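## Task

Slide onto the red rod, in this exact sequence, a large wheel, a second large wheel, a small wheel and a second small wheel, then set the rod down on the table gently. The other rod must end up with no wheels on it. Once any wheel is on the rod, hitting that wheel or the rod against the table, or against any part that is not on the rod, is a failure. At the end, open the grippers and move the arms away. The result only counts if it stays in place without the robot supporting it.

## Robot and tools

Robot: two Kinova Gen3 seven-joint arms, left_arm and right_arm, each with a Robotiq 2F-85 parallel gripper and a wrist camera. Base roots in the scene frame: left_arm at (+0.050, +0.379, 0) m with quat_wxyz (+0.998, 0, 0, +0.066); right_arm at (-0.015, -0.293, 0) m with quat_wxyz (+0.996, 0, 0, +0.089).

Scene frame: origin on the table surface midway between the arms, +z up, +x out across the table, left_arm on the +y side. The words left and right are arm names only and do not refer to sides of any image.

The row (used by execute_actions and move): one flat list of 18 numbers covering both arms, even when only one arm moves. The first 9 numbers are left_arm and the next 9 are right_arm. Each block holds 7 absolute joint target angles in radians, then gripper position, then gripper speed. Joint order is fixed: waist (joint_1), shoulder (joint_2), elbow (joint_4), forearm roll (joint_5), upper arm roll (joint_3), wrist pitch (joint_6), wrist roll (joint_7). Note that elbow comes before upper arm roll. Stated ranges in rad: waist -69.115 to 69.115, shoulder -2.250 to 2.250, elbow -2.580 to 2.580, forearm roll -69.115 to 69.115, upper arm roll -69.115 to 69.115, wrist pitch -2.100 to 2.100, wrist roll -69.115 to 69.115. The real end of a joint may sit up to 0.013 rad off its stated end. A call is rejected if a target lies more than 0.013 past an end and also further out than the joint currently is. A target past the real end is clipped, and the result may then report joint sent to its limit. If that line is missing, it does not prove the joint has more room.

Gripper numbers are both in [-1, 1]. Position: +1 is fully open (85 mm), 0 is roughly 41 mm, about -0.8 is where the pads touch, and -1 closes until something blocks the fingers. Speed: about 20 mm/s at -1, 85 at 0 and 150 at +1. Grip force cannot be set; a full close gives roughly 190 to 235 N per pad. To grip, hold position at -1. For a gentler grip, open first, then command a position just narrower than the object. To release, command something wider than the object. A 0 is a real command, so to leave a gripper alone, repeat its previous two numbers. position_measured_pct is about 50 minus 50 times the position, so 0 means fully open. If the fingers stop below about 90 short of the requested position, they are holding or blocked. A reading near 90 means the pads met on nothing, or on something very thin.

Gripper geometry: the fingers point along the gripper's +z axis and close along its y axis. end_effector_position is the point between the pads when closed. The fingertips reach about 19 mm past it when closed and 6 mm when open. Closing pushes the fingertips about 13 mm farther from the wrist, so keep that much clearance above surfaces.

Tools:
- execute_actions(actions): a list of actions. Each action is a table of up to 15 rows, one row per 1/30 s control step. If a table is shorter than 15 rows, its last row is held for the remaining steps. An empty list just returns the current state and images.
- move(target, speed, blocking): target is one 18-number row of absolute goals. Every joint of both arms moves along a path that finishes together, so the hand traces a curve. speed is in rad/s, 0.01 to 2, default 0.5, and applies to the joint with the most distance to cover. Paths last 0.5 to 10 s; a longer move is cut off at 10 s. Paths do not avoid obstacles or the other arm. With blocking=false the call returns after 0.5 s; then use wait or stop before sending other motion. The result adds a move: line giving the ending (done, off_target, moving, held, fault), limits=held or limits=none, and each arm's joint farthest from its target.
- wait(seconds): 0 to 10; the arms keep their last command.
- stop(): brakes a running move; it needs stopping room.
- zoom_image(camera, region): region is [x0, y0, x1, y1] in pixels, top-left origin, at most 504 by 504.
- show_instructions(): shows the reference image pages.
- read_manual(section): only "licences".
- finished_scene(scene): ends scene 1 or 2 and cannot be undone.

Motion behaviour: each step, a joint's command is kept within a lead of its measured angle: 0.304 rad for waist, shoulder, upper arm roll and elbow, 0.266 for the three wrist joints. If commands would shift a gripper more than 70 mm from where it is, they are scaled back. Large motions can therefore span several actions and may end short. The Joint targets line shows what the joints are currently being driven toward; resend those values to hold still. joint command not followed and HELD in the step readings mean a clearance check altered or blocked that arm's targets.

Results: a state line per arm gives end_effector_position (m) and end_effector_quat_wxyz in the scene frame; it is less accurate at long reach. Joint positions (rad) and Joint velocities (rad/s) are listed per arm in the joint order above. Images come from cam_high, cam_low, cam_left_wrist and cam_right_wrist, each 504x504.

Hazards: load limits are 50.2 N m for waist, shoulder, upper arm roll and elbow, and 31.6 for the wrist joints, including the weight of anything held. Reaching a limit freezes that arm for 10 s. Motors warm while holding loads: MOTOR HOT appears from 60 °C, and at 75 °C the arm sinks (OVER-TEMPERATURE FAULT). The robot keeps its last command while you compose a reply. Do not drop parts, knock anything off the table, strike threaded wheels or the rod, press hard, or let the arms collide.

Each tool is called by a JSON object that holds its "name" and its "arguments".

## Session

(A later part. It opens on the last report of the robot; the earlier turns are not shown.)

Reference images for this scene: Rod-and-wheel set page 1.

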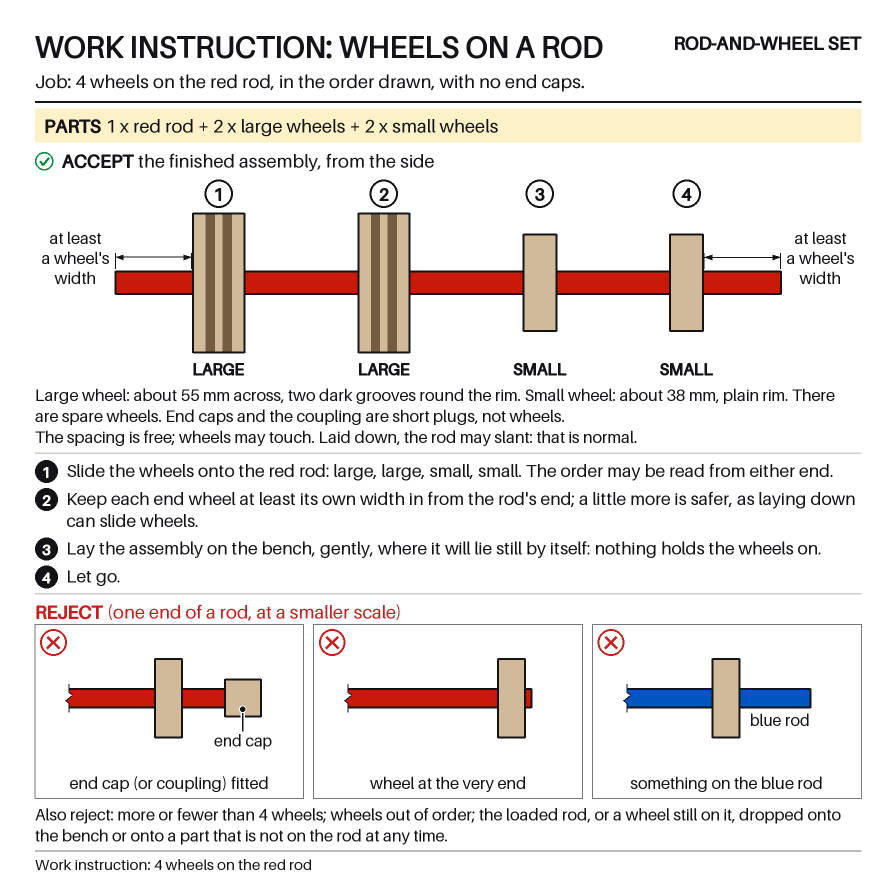

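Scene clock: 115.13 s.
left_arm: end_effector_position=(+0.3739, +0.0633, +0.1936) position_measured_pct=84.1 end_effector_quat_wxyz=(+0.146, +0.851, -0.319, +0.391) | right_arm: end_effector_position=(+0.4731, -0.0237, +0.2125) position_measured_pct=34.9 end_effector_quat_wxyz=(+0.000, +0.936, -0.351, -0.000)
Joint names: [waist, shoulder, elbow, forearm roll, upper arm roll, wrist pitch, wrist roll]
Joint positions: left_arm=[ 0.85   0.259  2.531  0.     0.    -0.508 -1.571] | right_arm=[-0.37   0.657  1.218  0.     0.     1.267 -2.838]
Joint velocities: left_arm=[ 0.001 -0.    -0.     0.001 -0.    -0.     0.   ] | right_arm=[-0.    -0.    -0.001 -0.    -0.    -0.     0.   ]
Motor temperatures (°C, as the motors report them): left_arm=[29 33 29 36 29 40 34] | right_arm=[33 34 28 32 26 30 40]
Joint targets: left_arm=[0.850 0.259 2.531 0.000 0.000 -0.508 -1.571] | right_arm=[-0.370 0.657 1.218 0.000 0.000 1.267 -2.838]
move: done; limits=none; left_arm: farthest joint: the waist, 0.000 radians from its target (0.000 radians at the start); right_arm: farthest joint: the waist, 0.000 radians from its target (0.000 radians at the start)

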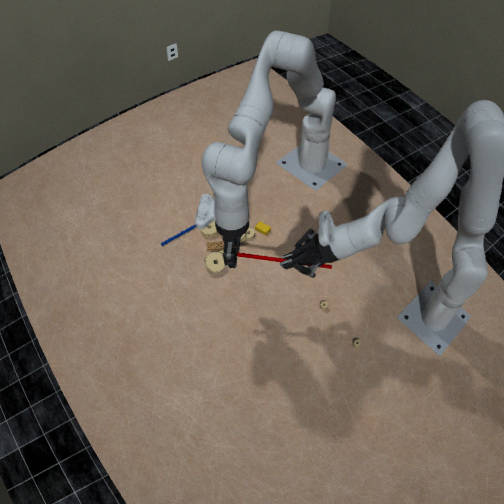

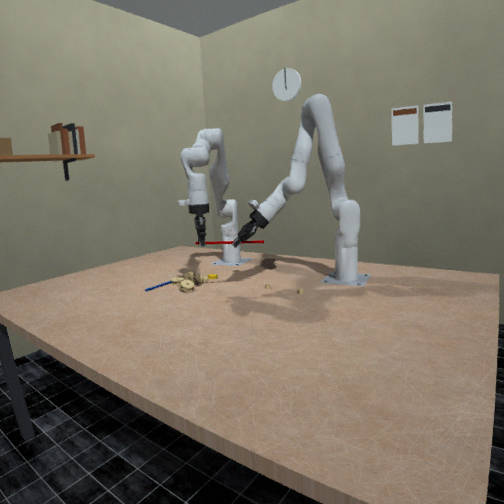

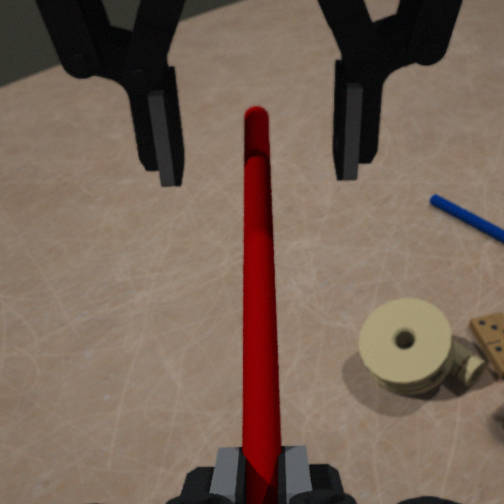

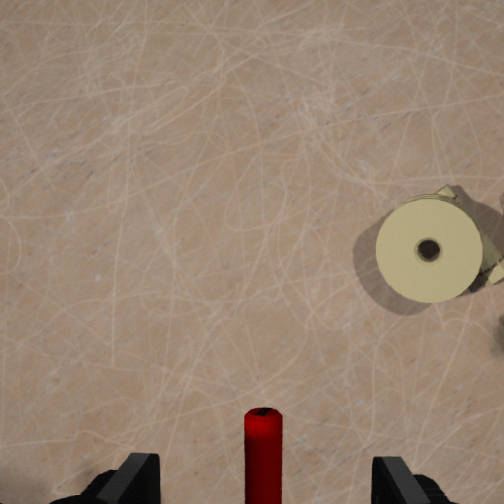

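{"name": "move", "arguments": {"target": [0.85,0.2585,2.5308,0,0,-0.5083,-1.571,-1,-0.5,-0.3704,0.6331,1.1385,0,0,1.37,-2.838,0.66,0], "speed": 0.4}}

{"name": "move", "arguments": {"target": [0.85,0.2211,2.4602,0,0,-0.3251,-1.571,-1,-0.5,0.0245,0.583,1.831,0,0,0.7276,-3.157,0.66,0], "speed": 0.7}}

Scene clock: 127.73 s.
left_arm: end_effector_position=(+0.3739, +0.0633, +0.1936) position_measured_pct=84.1 end_effector_quat_wxyz=(+0.146, +0.851, -0.319, +0.391) | right_arm: end_effector_position=(+0.4731, -0.0237, +0.2500) position_measured_pct=17.1 end_effector_quat_wxyz=(-0.000, +0.936, -0.351, +0.000)
Joint names: [waist, shoulder, elbow, forearm roll, upper arm roll, wrist pitch, wrist roll]
Joint positions: left_arm=[ 0.85   0.259  2.531 -0.     0.    -0.508 -1.571] | right_arm=[-0.37   0.633  1.139 -0.    -0.     1.37  -2.838]
Joint velocities: left_arm=[-0.     0.001 -0.    -0.001  0.    -0.001 -0.001] | right_arm=[ 0.     0.001  0.001  0.    -0.     0.     0.   ]
Motor temperatures (°C, as the motors report them): left_arm=[29 33 29 36 29 40 34] | right_arm=[33 34 28 32 26 30 40]
Joint targets: left_arm=[0.850 0.259 2.531 0.000 0.000 -0.508 -1.571] | right_arm=[-0.370 0.633 1.138 0.000 0.000 1.370 -2.838]
move: done; limits=none; left_arm: farthest joint: the waist, 0.000 radians from its target (0.000 radians at the start); right_arm: farthest joint: the waist, 0.000 radians from its target (0.000 radians at the start)

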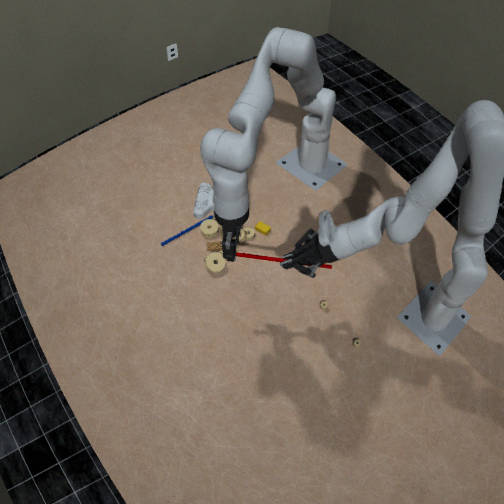

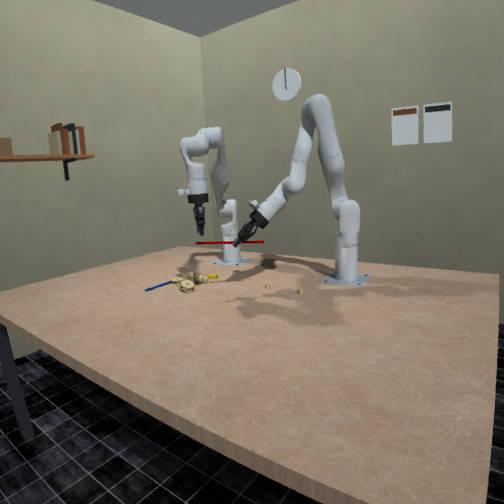

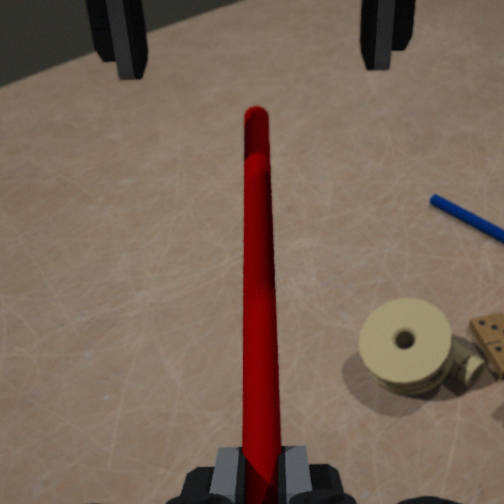

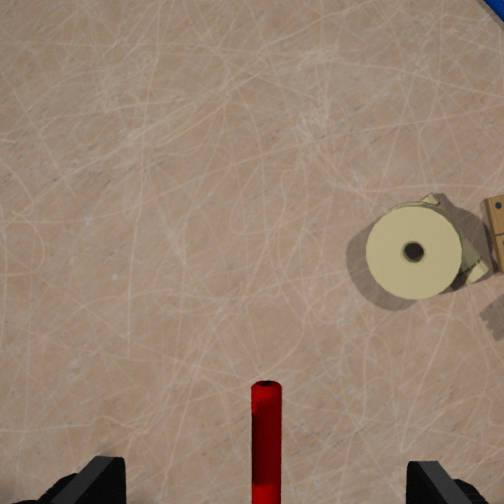

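Scene clock: 129.30 s.
left_arm: end_effector_position=(+0.3739, +0.0633, +0.1936) position_measured_pct=84.1 end_effector_quat_wxyz=(+0.134, +0.865, -0.324, +0.358) | right_arm: end_effector_position=(+0.4243, -0.2499, +0.0900) position_measured_pct=17.1 end_effector_quat_wxyz=(+0.000, +0.755, -0.656, -0.000)
Joint names: [waist, shoulder, elbow, forearm roll, upper arm roll, wrist pitch, wrist roll]
Joint positions: left_arm=[ 0.85   0.221  2.46   0.     0.    -0.325 -1.571] | right_arm=[ 0.024  0.583  1.831  0.     0.     0.728 -3.157]
Joint velocities: left_arm=[-0.     0.     0.     0.001 -0.    -0.    -0.   ] | right_arm=[ 0.003 -0.001  0.002 -0.    -0.    -0.    -0.   ]
Motor temperatures (°C, as the motors report them): left_arm=[29 33 29 36 29 40 34] | right_arm=[33 34 28 32 26 30 40]
Joint targets: left_arm=[0.850 0.221 2.460 0.000 0.000 -0.325 -1.571] | right_arm=[0.024 0.583 1.831 0.000 0.000 0.728 -3.157]
move: done; limits=none; left_arm: farthest joint: the waist, 0.000 radians from its target (0.000 radians at the start); right_arm: farthest joint: the waist, 0.000 radians from its target (0.395 radians at the start)

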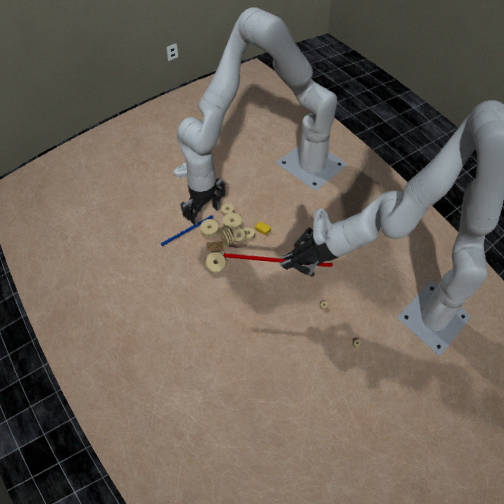

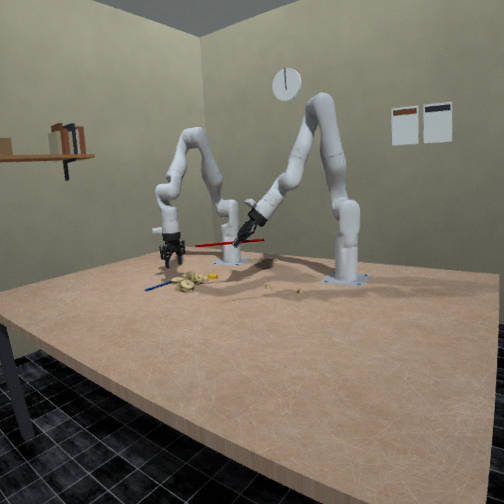

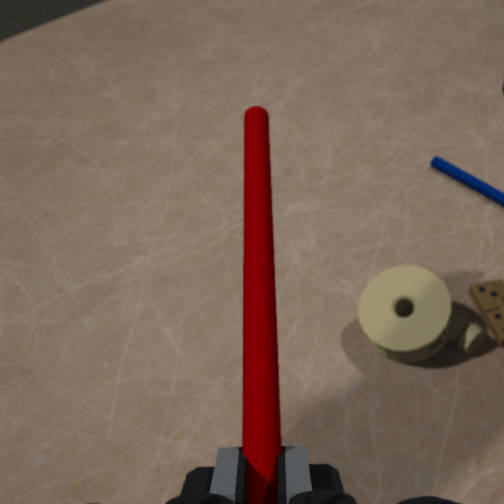

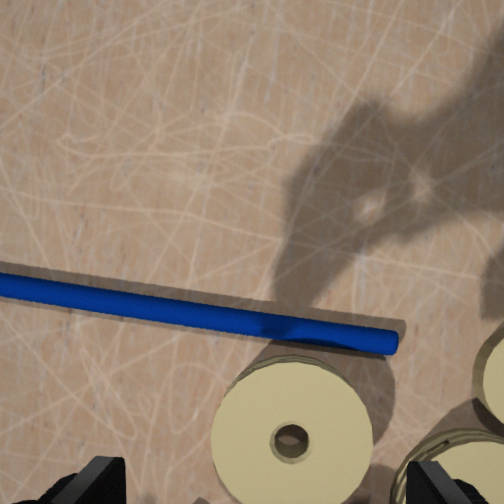

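{"name": "execute_actions", "arguments": {"actions": []}}

Scene clock: 142.60 s.
left_arm: end_effector_position=(+0.3739, +0.0633, +0.1936) position_measured_pct=84.1 end_effector_quat_wxyz=(+0.134, +0.865, -0.324, +0.358) | right_arm: end_effector_position=(+0.4243, -0.2500, +0.0900) position_measured_pct=17.1 end_effector_quat_wxyz=(+0.000, +0.754, -0.656, -0.000)
Joint names: [waist, shoulder, elbow, forearm roll, upper arm roll, wrist pitch, wrist roll]
Joint positions: left_arm=[ 0.85   0.221  2.46  -0.     0.    -0.325 -1.571] | right_arm=[ 0.025  0.583  1.831  0.     0.     0.728 -3.157]
Joint velocities: left_arm=[ 0.    -0.     0.     0.001 -0.001 -0.     0.001] | right_arm=[ 0.     0.     0.001 -0.     0.     0.    -0.   ]
Motor temperatures (°C, as the motors report them): left_arm=[29 33 29 36 29 40 34] | right_arm=[33 34 28 32 26 30 40]
Joint targets: left_arm=[0.850 0.221 2.460 0.000 0.000 -0.325 -1.571] | right_arm=[0.024 0.583 1.831 0.000 0.000 0.728 -3.157]

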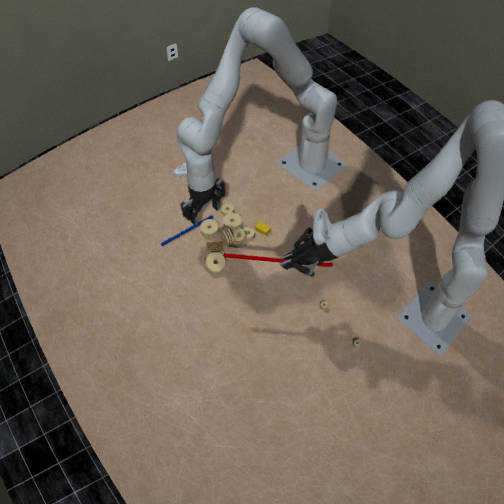

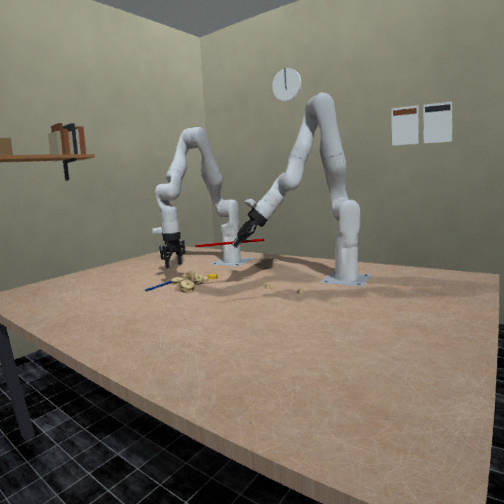

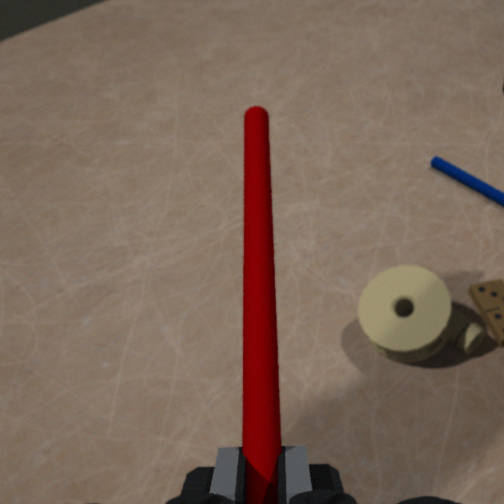

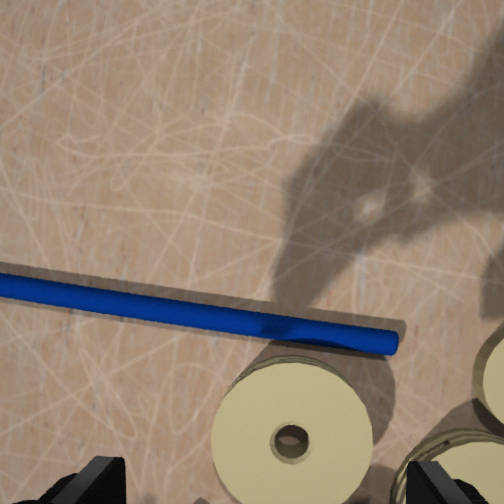

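{"name": "move", "arguments": {"target": [0.85,0.2211,2.4602,0,0,-0.3251,-1.571,-1,-0.5, 0.0315,0.5717,1.8547,0,0,0.7152,-2.888,0.62,0], "speed": 0.5}}

Scene clock: 156.93 s.
left_arm: end_effector_position=(+0.3739, +0.0633, +0.1936) position_measured_pct=84.1 end_effector_quat_wxyz=(+0.134, +0.865, -0.324, +0.358) | right_arm: end_effector_position=(+0.4177, -0.2541, +0.0900) position_measured_pct=18.7 end_effector_quat_wxyz=(+0.000, +0.834, -0.552, -0.000)
Joint names: [waist, shoulder, elbow, forearm roll, upper arm roll, wrist pitch, wrist roll]
Joint positions: left_arm=[ 0.85   0.221  2.46  -0.    -0.    -0.325 -1.571] | right_arm=[ 0.031  0.572  1.855  0.     0.     0.715 -2.888]
Joint velocities: left_arm=[ 0.    -0.001 -0.001 -0.     0.     0.    -0.   ] | right_arm=[ 0.    -0.    -0.001 -0.001  0.    -0.     0.   ]
Motor temperatures (°C, as the motors report them): left_arm=[29 33 29 36 29 40 34] | right_arm=[33 34 28 32 26 30 40]
Joint targets: left_arm=[0.850 0.221 2.460 0.000 0.000 -0.325 -1.571] | right_arm=[0.032 0.572 1.855 0.000 0.000 0.715 -2.888]
move: done; limits=none; left_arm: farthest joint: the waist, 0.000 radians from its target (0.000 radians at the start); right_arm: farthest joint: the waist, 0.000 radians from its target (0.007 radians at the start)

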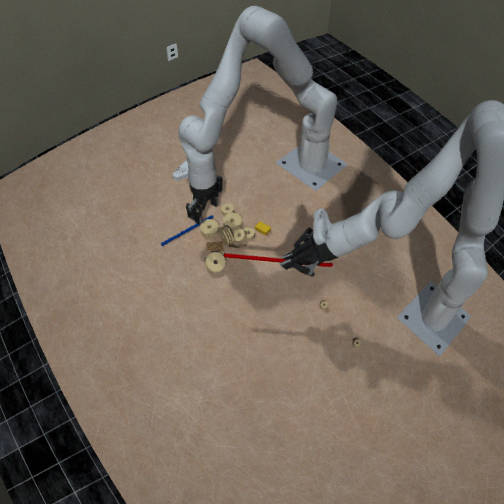

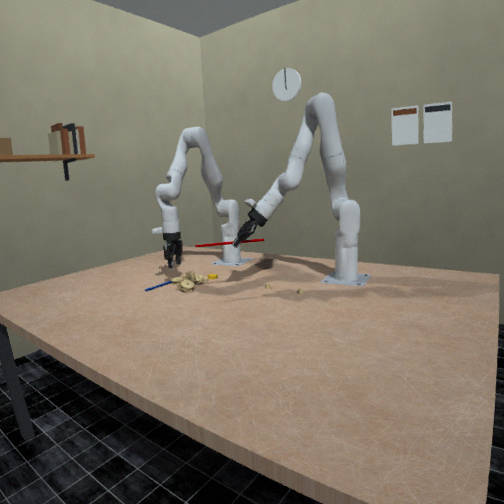

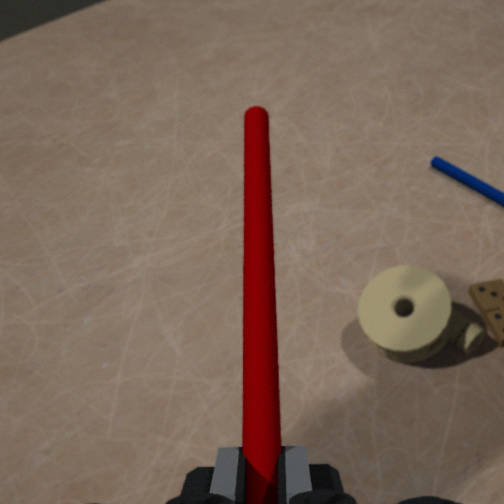

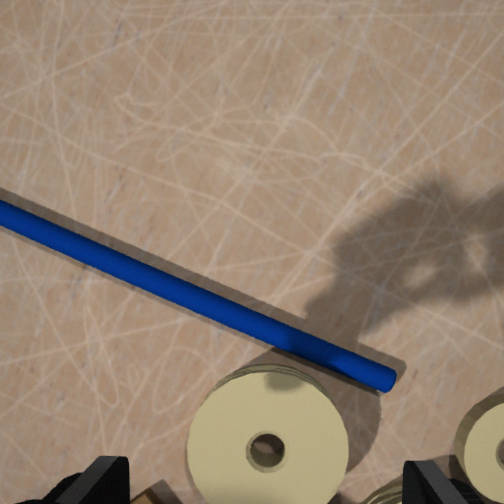

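{"name": "move", "arguments": {"target": [0.85,0.2211,2.4602,0,0,-0.3251,-1.571,-1,-0.5, 0.0315,0.7159,1.9003,0,0,0.5254,-2.888,0.62,0], "speed": 0.25}}

{"name": "move", "arguments": {"target": [0.85,0.2211,2.4602,0,0,-0.3251,-1.571,-1,-0.5, 0.0315,0.7159,1.9003,0,0,0.5254,-2.888,-1,0]}}

Scene clock: 160.43 s.
left_arm: end_effector_position=(+0.3739, +0.0633, +0.1936) position_measured_pct=84.1 end_effector_quat_wxyz=(+0.134, +0.865, -0.324, +0.358) | right_arm: end_effector_position=(+0.4178, -0.2541, +0.0191) position_measured_pct=18.7 end_effector_quat_wxyz=(-0.000, +0.834, -0.552, +0.000)
Joint names: [waist, shoulder, elbow, forearm roll, upper arm roll, wrist pitch, wrist roll]
Joint positions: left_arm=[ 0.85   0.221  2.46  -0.     0.    -0.325 -1.571] | right_arm=[ 0.031  0.716  1.9    0.    -0.     0.525 -2.888]
Joint velocities: left_arm=[ 0.     0.001  0.     0.001 -0.     0.    -0.001] | right_arm=[ 0.     0.003  0.001 -0.    -0.    -0.    -0.   ]
Motor temperatures (°C, as the motors report them): left_arm=[29 33 29 36 29 40 34] | right_arm=[33 34 28 32 26 30 40]
Joint targets: left_arm=[0.850 0.221 2.460 0.000 0.000 -0.325 -1.571] | right_arm=[0.032 0.716 1.900 0.000 0.000 0.525 -2.888]
move: done; limits=none; left_arm: farthest joint: the waist, 0.000 radians from its target (0.000 radians at the start); right_arm: farthest joint: the waist, 0.000 radians from its target (0.000 radians at the start)

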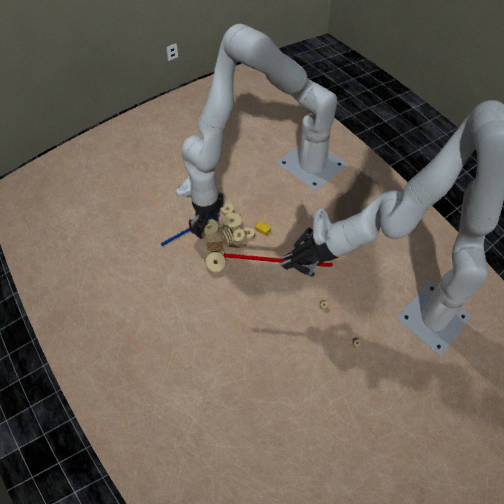

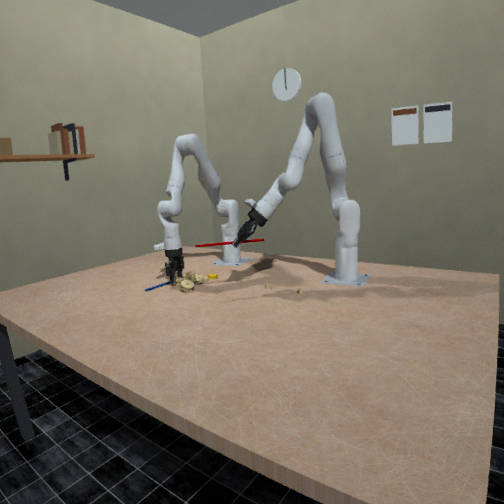

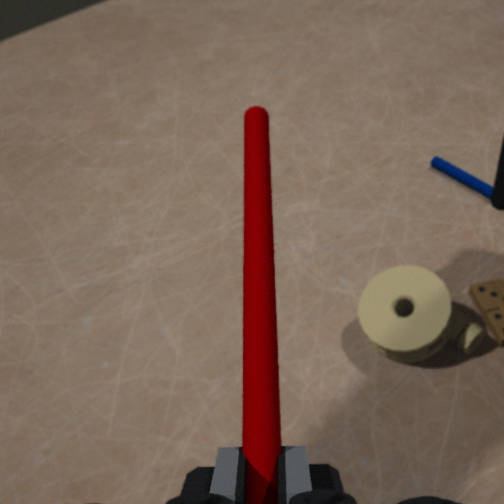

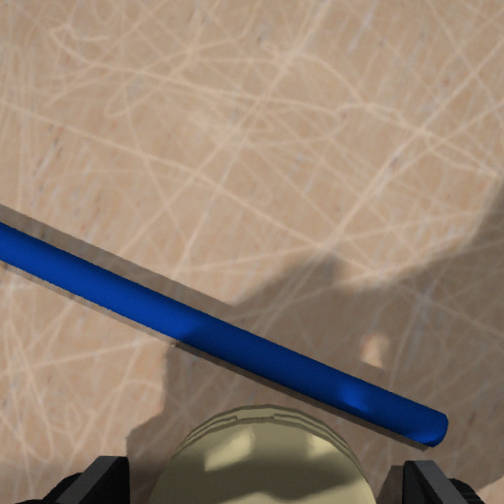

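Scene clock: 161.13 s.
left_arm: end_effector_position=(+0.3739, +0.0633, +0.1936) position_measured_pct=84.1 end_effector_quat_wxyz=(+0.134, +0.865, -0.324, +0.358) | right_arm: end_effector_position=(+0.4179, -0.2541, +0.0202) position_measured_pct=38.9 end_effector_quat_wxyz=(-0.000, +0.834, -0.552, +0.000)
Joint names: [waist, shoulder, elbow, forearm roll, upper arm roll, wrist pitch, wrist roll]
Joint positions: left_arm=[ 0.85   0.221  2.46   0.    -0.    -0.325 -1.571] | right_arm=[ 0.032  0.713  1.901  0.     0.     0.527 -2.888]
Joint velocities: left_arm=[ 0.     0.     0.001 -0.001 -0.     0.001  0.   ] | right_arm=[ 0.     0.    -0.001  0.     0.    -0.     0.   ]
Motor temperatures (°C, as the motors report them): left_arm=[29 33 29 36 29 40 34] | right_arm=[33 34 28 32 26 30 40]
Joint targets: left_arm=[0.850 0.221 2.460 0.000 0.000 -0.325 -1.571] | right_arm=[0.032 0.716 1.900 0.000 0.000 0.525 -2.888]
move: done; limits=none; left_arm: farthest joint: the waist, 0.000 radians from its target (0.000 radians at the start); right_arm: farthest joint: the shoulder, 0.003 radians from its target (0.000 radians at the start)

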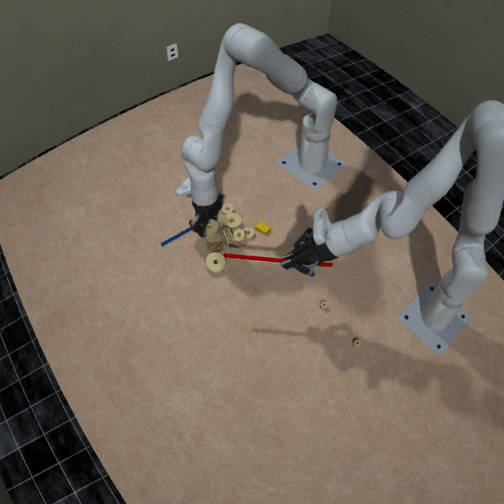

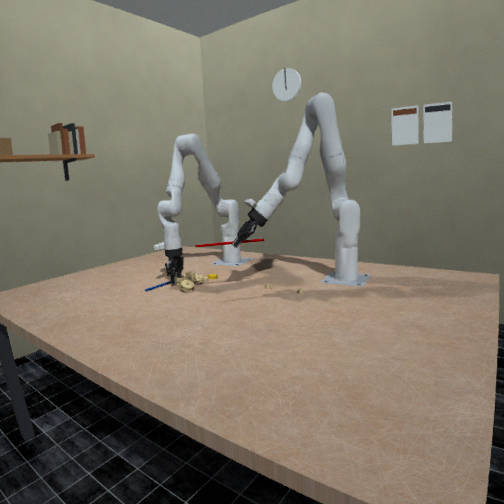

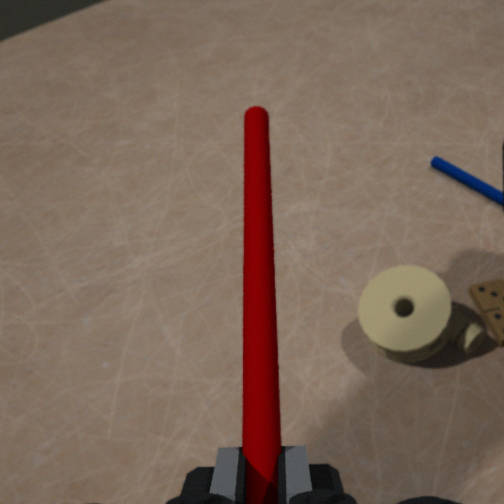

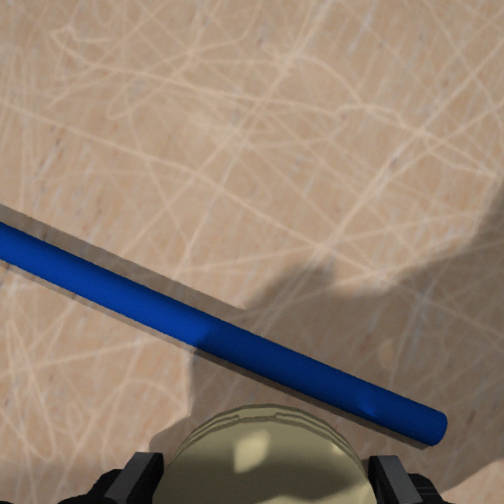

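{"name": "move", "arguments": {"target": [0.85,0.2211,2.4602,0,0,-0.3251,-1.571,-1,-0.5, 0.0315,0.5179,1.8238,0,0,0.7999,-2.888,-1,0], "speed": 0.4}}

{"name": "move", "arguments": {"target": [0.85,0.2211,2.4602,0,0,-0.3251,-1.571,-1,-0.5, 0.452,1.141,1.435,-0.858,0,1.964,-1.99,-1,0], "speed": 0.7}}

{"name": "move", "arguments": {"target": [1.179,0.2211,2.4602,0,0,-0.3251,-1.571,-1,-0.5, 0.452,1.141,1.435,-0.858,0,1.964,-1.99,-1,0], "speed": 0.4}}

Scene clock: 165.77 s.
left_arm: end_effector_position=(+0.3739, +0.0633, +0.1936) position_measured_pct=84.1 end_effector_quat_wxyz=(+0.134, +0.865, -0.324, +0.358) | right_arm: end_effector_position=(+0.4177, -0.2541, +0.1199) position_measured_pct=38.9 end_effector_quat_wxyz=(+0.000, +0.834, -0.552, -0.000)
Joint names: [waist, shoulder, elbow, forearm roll, upper arm roll, wrist pitch, wrist roll]
Joint positions: left_arm=[ 0.85   0.221  2.46  -0.     0.    -0.325 -1.571] | right_arm=[ 0.032  0.518  1.824  0.     0.     0.8   -2.888]
Joint velocities: left_arm=[-0.001  0.     0.     0.     0.    -0.    -0.   ] | right_arm=[-0.    -0.003 -0.001  0.    -0.     0.     0.   ]
Motor temperatures (°C, as the motors report them): left_arm=[29 33 29 36 29 40 34] | right_arm=[33 34 28 32 26 30 40]
Joint targets: left_arm=[0.850 0.221 2.460 0.000 0.000 -0.325 -1.571] | right_arm=[0.032 0.518 1.824 0.000 0.000 0.800 -2.888]
move: done; limits=none; left_arm: farthest joint: the waist, 0.000 radians from its target (0.000 radians at the start); right_arm: farthest joint: the waist, 0.000 radians from its target (0.000 radians at the start)

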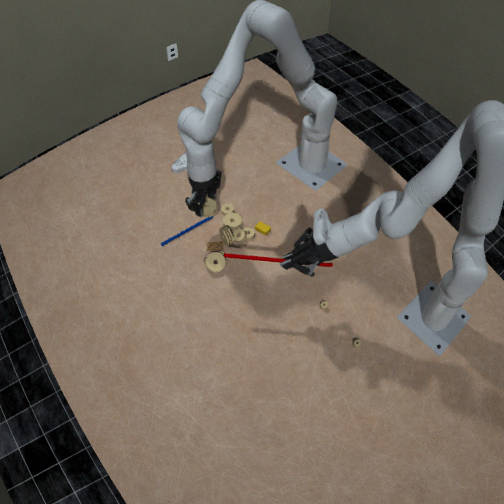

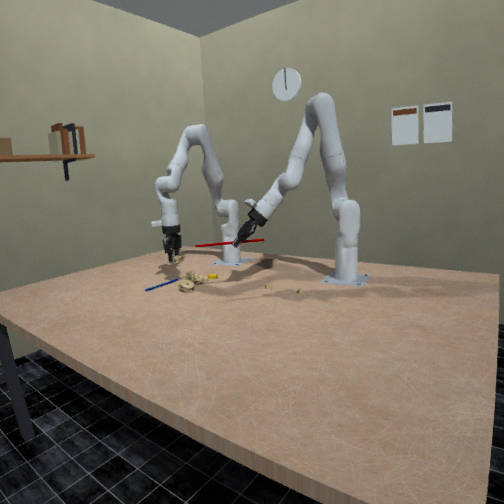

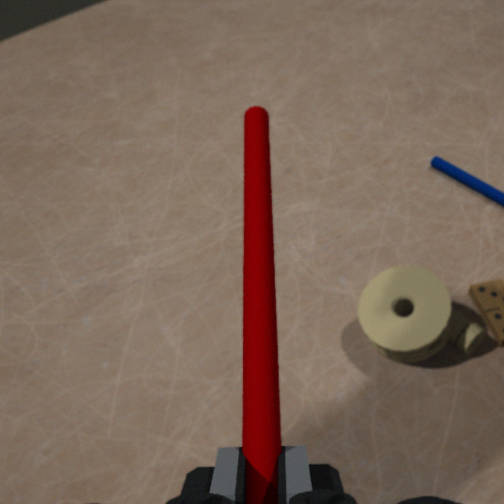

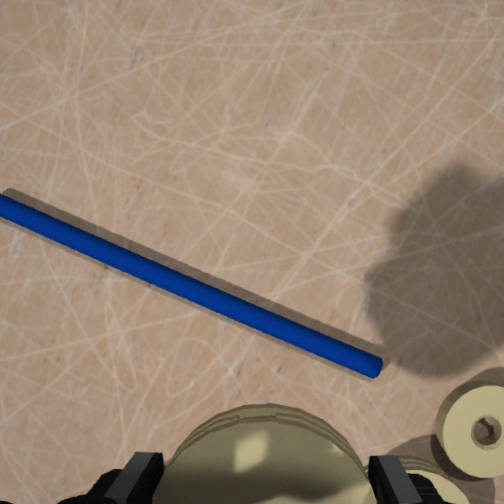

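Scene clock: 168.03 s.
left_arm: end_effector_position=(+0.3739, +0.0633, +0.1936) position_measured_pct=84.1 end_effector_quat_wxyz=(+0.134, +0.865, -0.324, +0.358) | right_arm: end_effector_position=(+0.3529, -0.1960, +0.1946) position_measured_pct=38.9 end_effector_quat_wxyz=(-0.353, +0.612, -0.354, -0.613)
Joint names: [waist, shoulder, elbow, forearm roll, upper arm roll, wrist pitch, wrist roll]
Joint positions: left_arm=[ 0.85   0.221  2.46  -0.     0.    -0.325 -1.571] | right_arm=[ 0.452  1.141  1.435 -0.858  0.     1.964 -1.99 ]
Joint velocities: left_arm=[ 0.     0.     0.     0.    -0.     0.     0.001] | right_arm=[ 0.001  0.002 -0.001  0.    -0.     0.    -0.   ]
Motor temperatures (°C, as the motors report them): left_arm=[29 33 29 36 29 40 34] | right_arm=[33 34 28 32 26 30 40]
Joint targets: left_arm=[0.850 0.221 2.460 0.000 0.000 -0.325 -1.571] | right_arm=[0.452 1.141 1.435 -0.858 0.000 1.964 -1.990]
move: done; limits=none; left_arm: farthest joint: the waist, 0.000 radians from its target (0.000 radians at the start); right_arm: farthest joint: the waist, 0.000 radians from its target (0.420 radians at the start)

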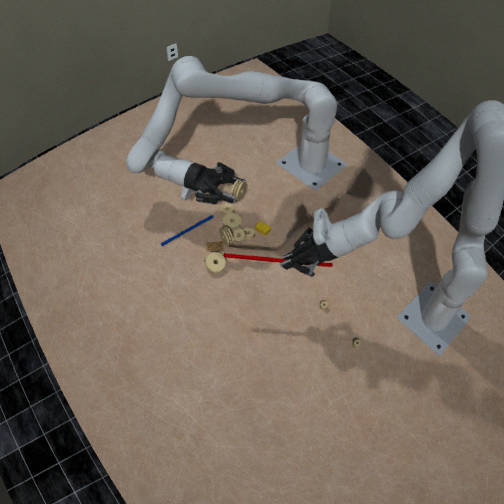

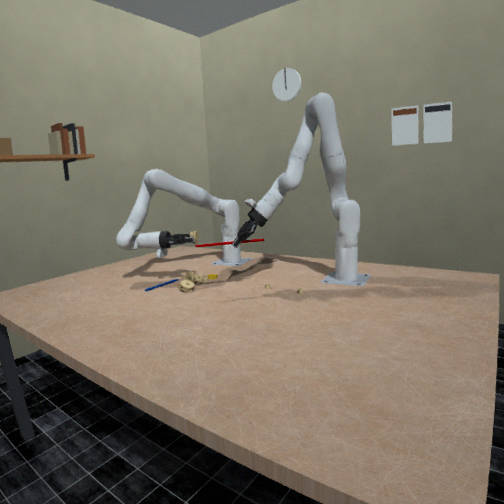

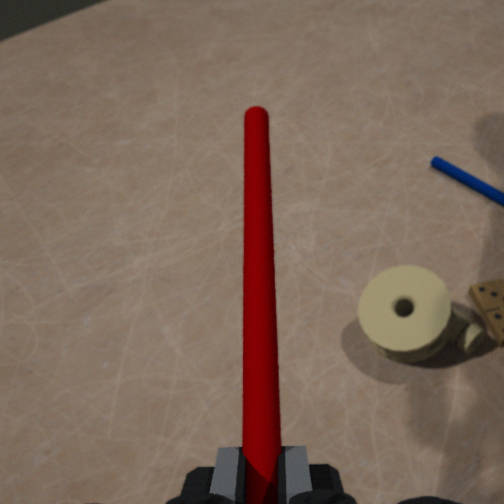

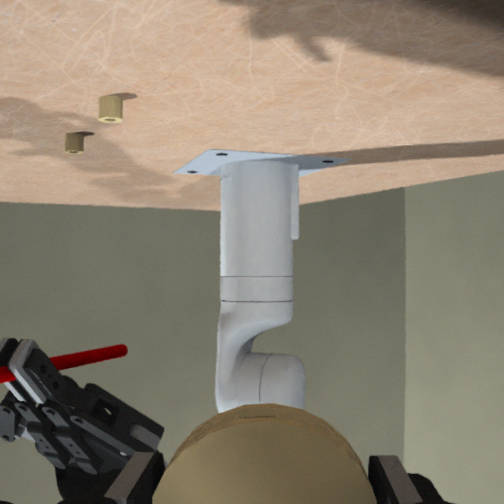

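Scene clock: 169.43 s.
left_arm: end_effector_position=(+0.2546, -0.0245, +0.1936) position_measured_pct=84.1 end_effector_quat_wxyz=(+0.191, +0.800, -0.462, +0.332) | right_arm: end_effector_position=(+0.3529, -0.1961, +0.1945) position_measured_pct=38.9 end_effector_quat_wxyz=(-0.353, +0.612, -0.354, -0.613)
Joint names: [waist, shoulder, elbow, forearm roll, upper arm roll, wrist pitch, wrist roll]
Joint positions: left_arm=[ 1.179  0.221  2.46  -0.     0.    -0.325 -1.571] | right_arm=[ 0.452  1.141  1.435 -0.858 -0.     1.964 -1.99 ]
Joint velocities: left_arm=[ 0.003  0.     0.     0.001  0.     0.    -0.   ] | right_arm=[ 0. -0. -0.  0. -0.  0.  0.]
Motor temperatures (°C, as the motors report them): left_arm=[29 33 29 36 29 40 34] | right_arm=[33 34 28 32 26 30 40]
Joint targets: left_arm=[1.179 0.221 2.460 0.000 0.000 -0.325 -1.571] | right_arm=[0.452 1.141 1.435 -0.858 0.000 1.964 -1.990]
move: done; limits=none; left_arm: farthest joint: the waist, 0.000 radians from its target (0.329 radians at the start); right_arm: farthest joint: the waist, 0.000 radians from its target (0.000 radians at the start)

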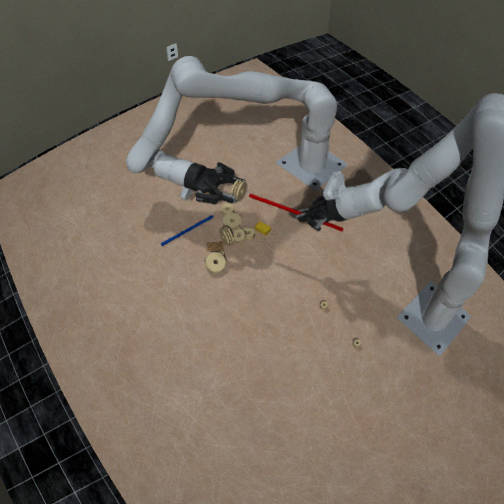

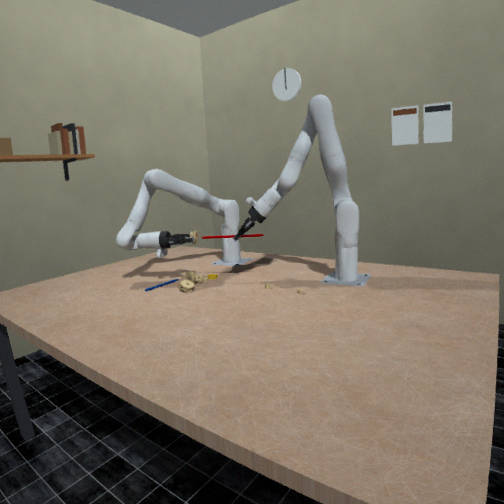

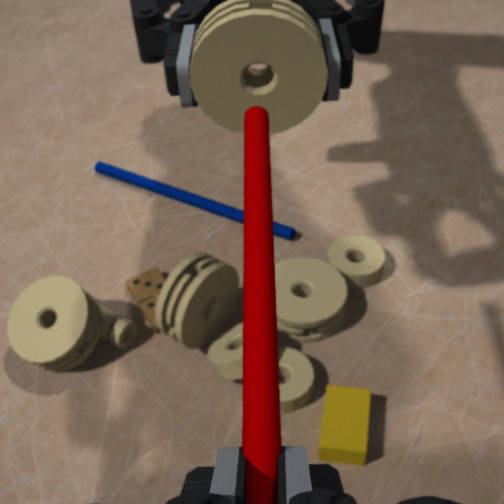

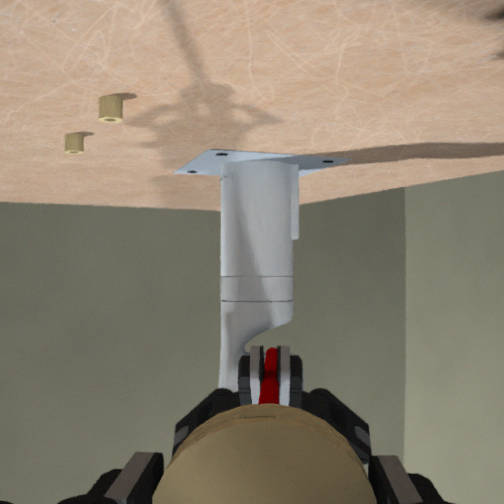

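{"name": "move", "arguments": {"target": [1.179,0.2345,2.4378,0,0,-0.316,-1.571,-1,-0.5, 0.452,1.141,1.435,-0.858,0,1.964,-1.99,-1,0], "speed": 0.04}}

{"name": "zoom_image", "arguments": {"camera": "cam_left_wrist", "region": [180,0,340,160]}}

{"name": "zoom_image", "arguments": {"camera": "cam_low", "region": [150,200,290,270]}}

Scene clock: 173.43 s.
left_arm: end_effector_position=(+0.2585, -0.0314, +0.1936) position_measured_pct=84.1 end_effector_quat_wxyz=(+0.191, +0.800, -0.462, +0.332) | right_arm: end_effector_position=(+0.3529, -0.1961, +0.1945) position_measured_pct=38.9 end_effector_quat_wxyz=(-0.353, +0.612, -0.354, -0.613)
Joint names: [waist, shoulder, elbow, forearm roll, upper arm roll, wrist pitch, wrist roll]
Joint positions: left_arm=[ 1.179  0.234  2.438 -0.    -0.    -0.316 -1.571] | right_arm=[ 0.452  1.141  1.435 -0.858 -0.     1.964 -1.99 ]
Joint velocities: left_arm=[-0.001  0.001 -0.    -0.001 -0.    -0.     0.   ] | right_arm=[-0.     0.     0.001  0.    -0.     0.     0.   ]
Motor temperatures (°C, as the motors report them): left_arm=[29 33 29 36 29 40 34] | right_arm=[33 34 28 32 26 30 40]
Joint targets: left_arm=[1.179 0.234 2.438 0.000 0.000 -0.316 -1.571] | right_arm=[0.452 1.141 1.435 -0.858 0.000 1.964 -1.990]
move: done; limits=none; left_arm: farthest joint: the waist, 0.000 radians from its target (0.000 radians at the start); right_arm: farthest joint: the waist, 0.000 radians from its target (0.000 radians at the start)

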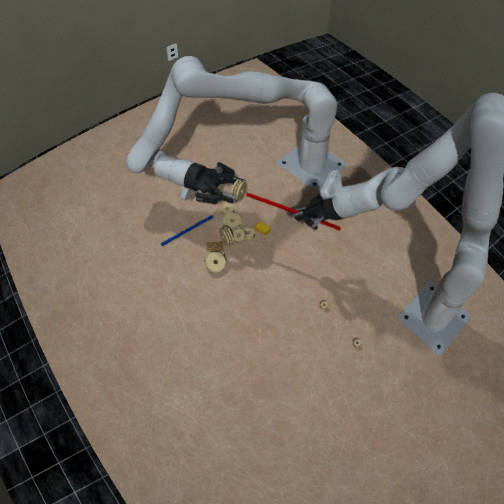

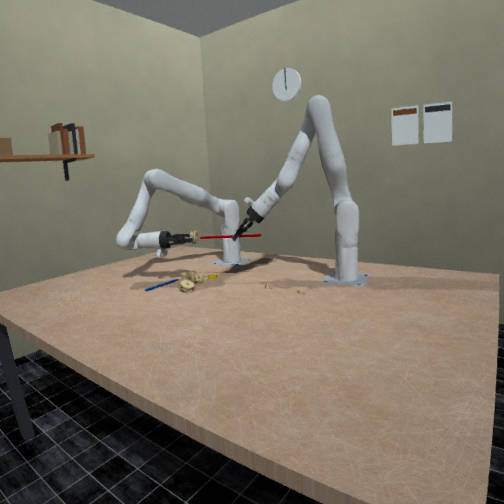

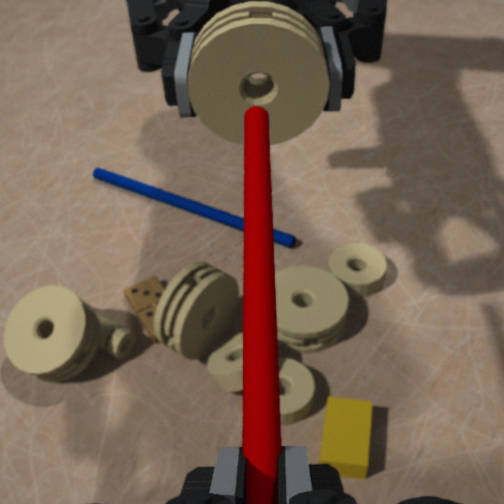

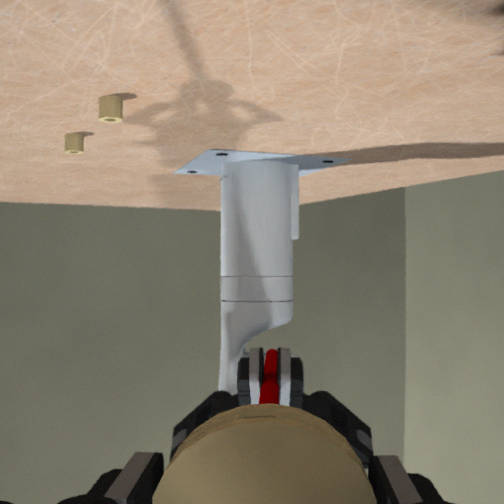

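Region (180, 0, 340, 160) of cam_left_wrist's 504x504 image, scaled by 3.150.

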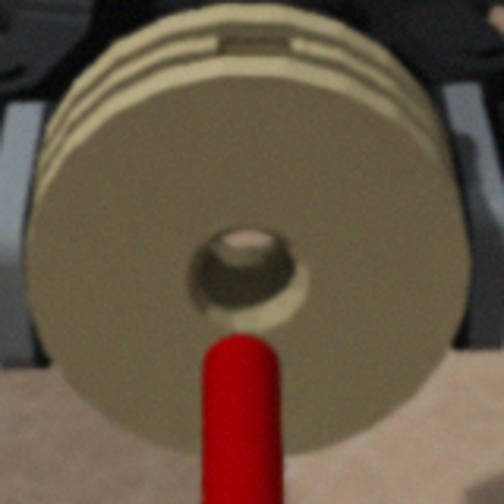

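Region (150, 200, 290, 270) of cam_low's 504x504 image, scaled by 3.600, with more detail than that image has.

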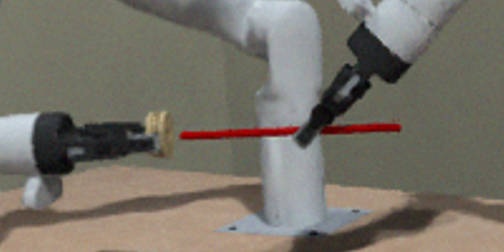

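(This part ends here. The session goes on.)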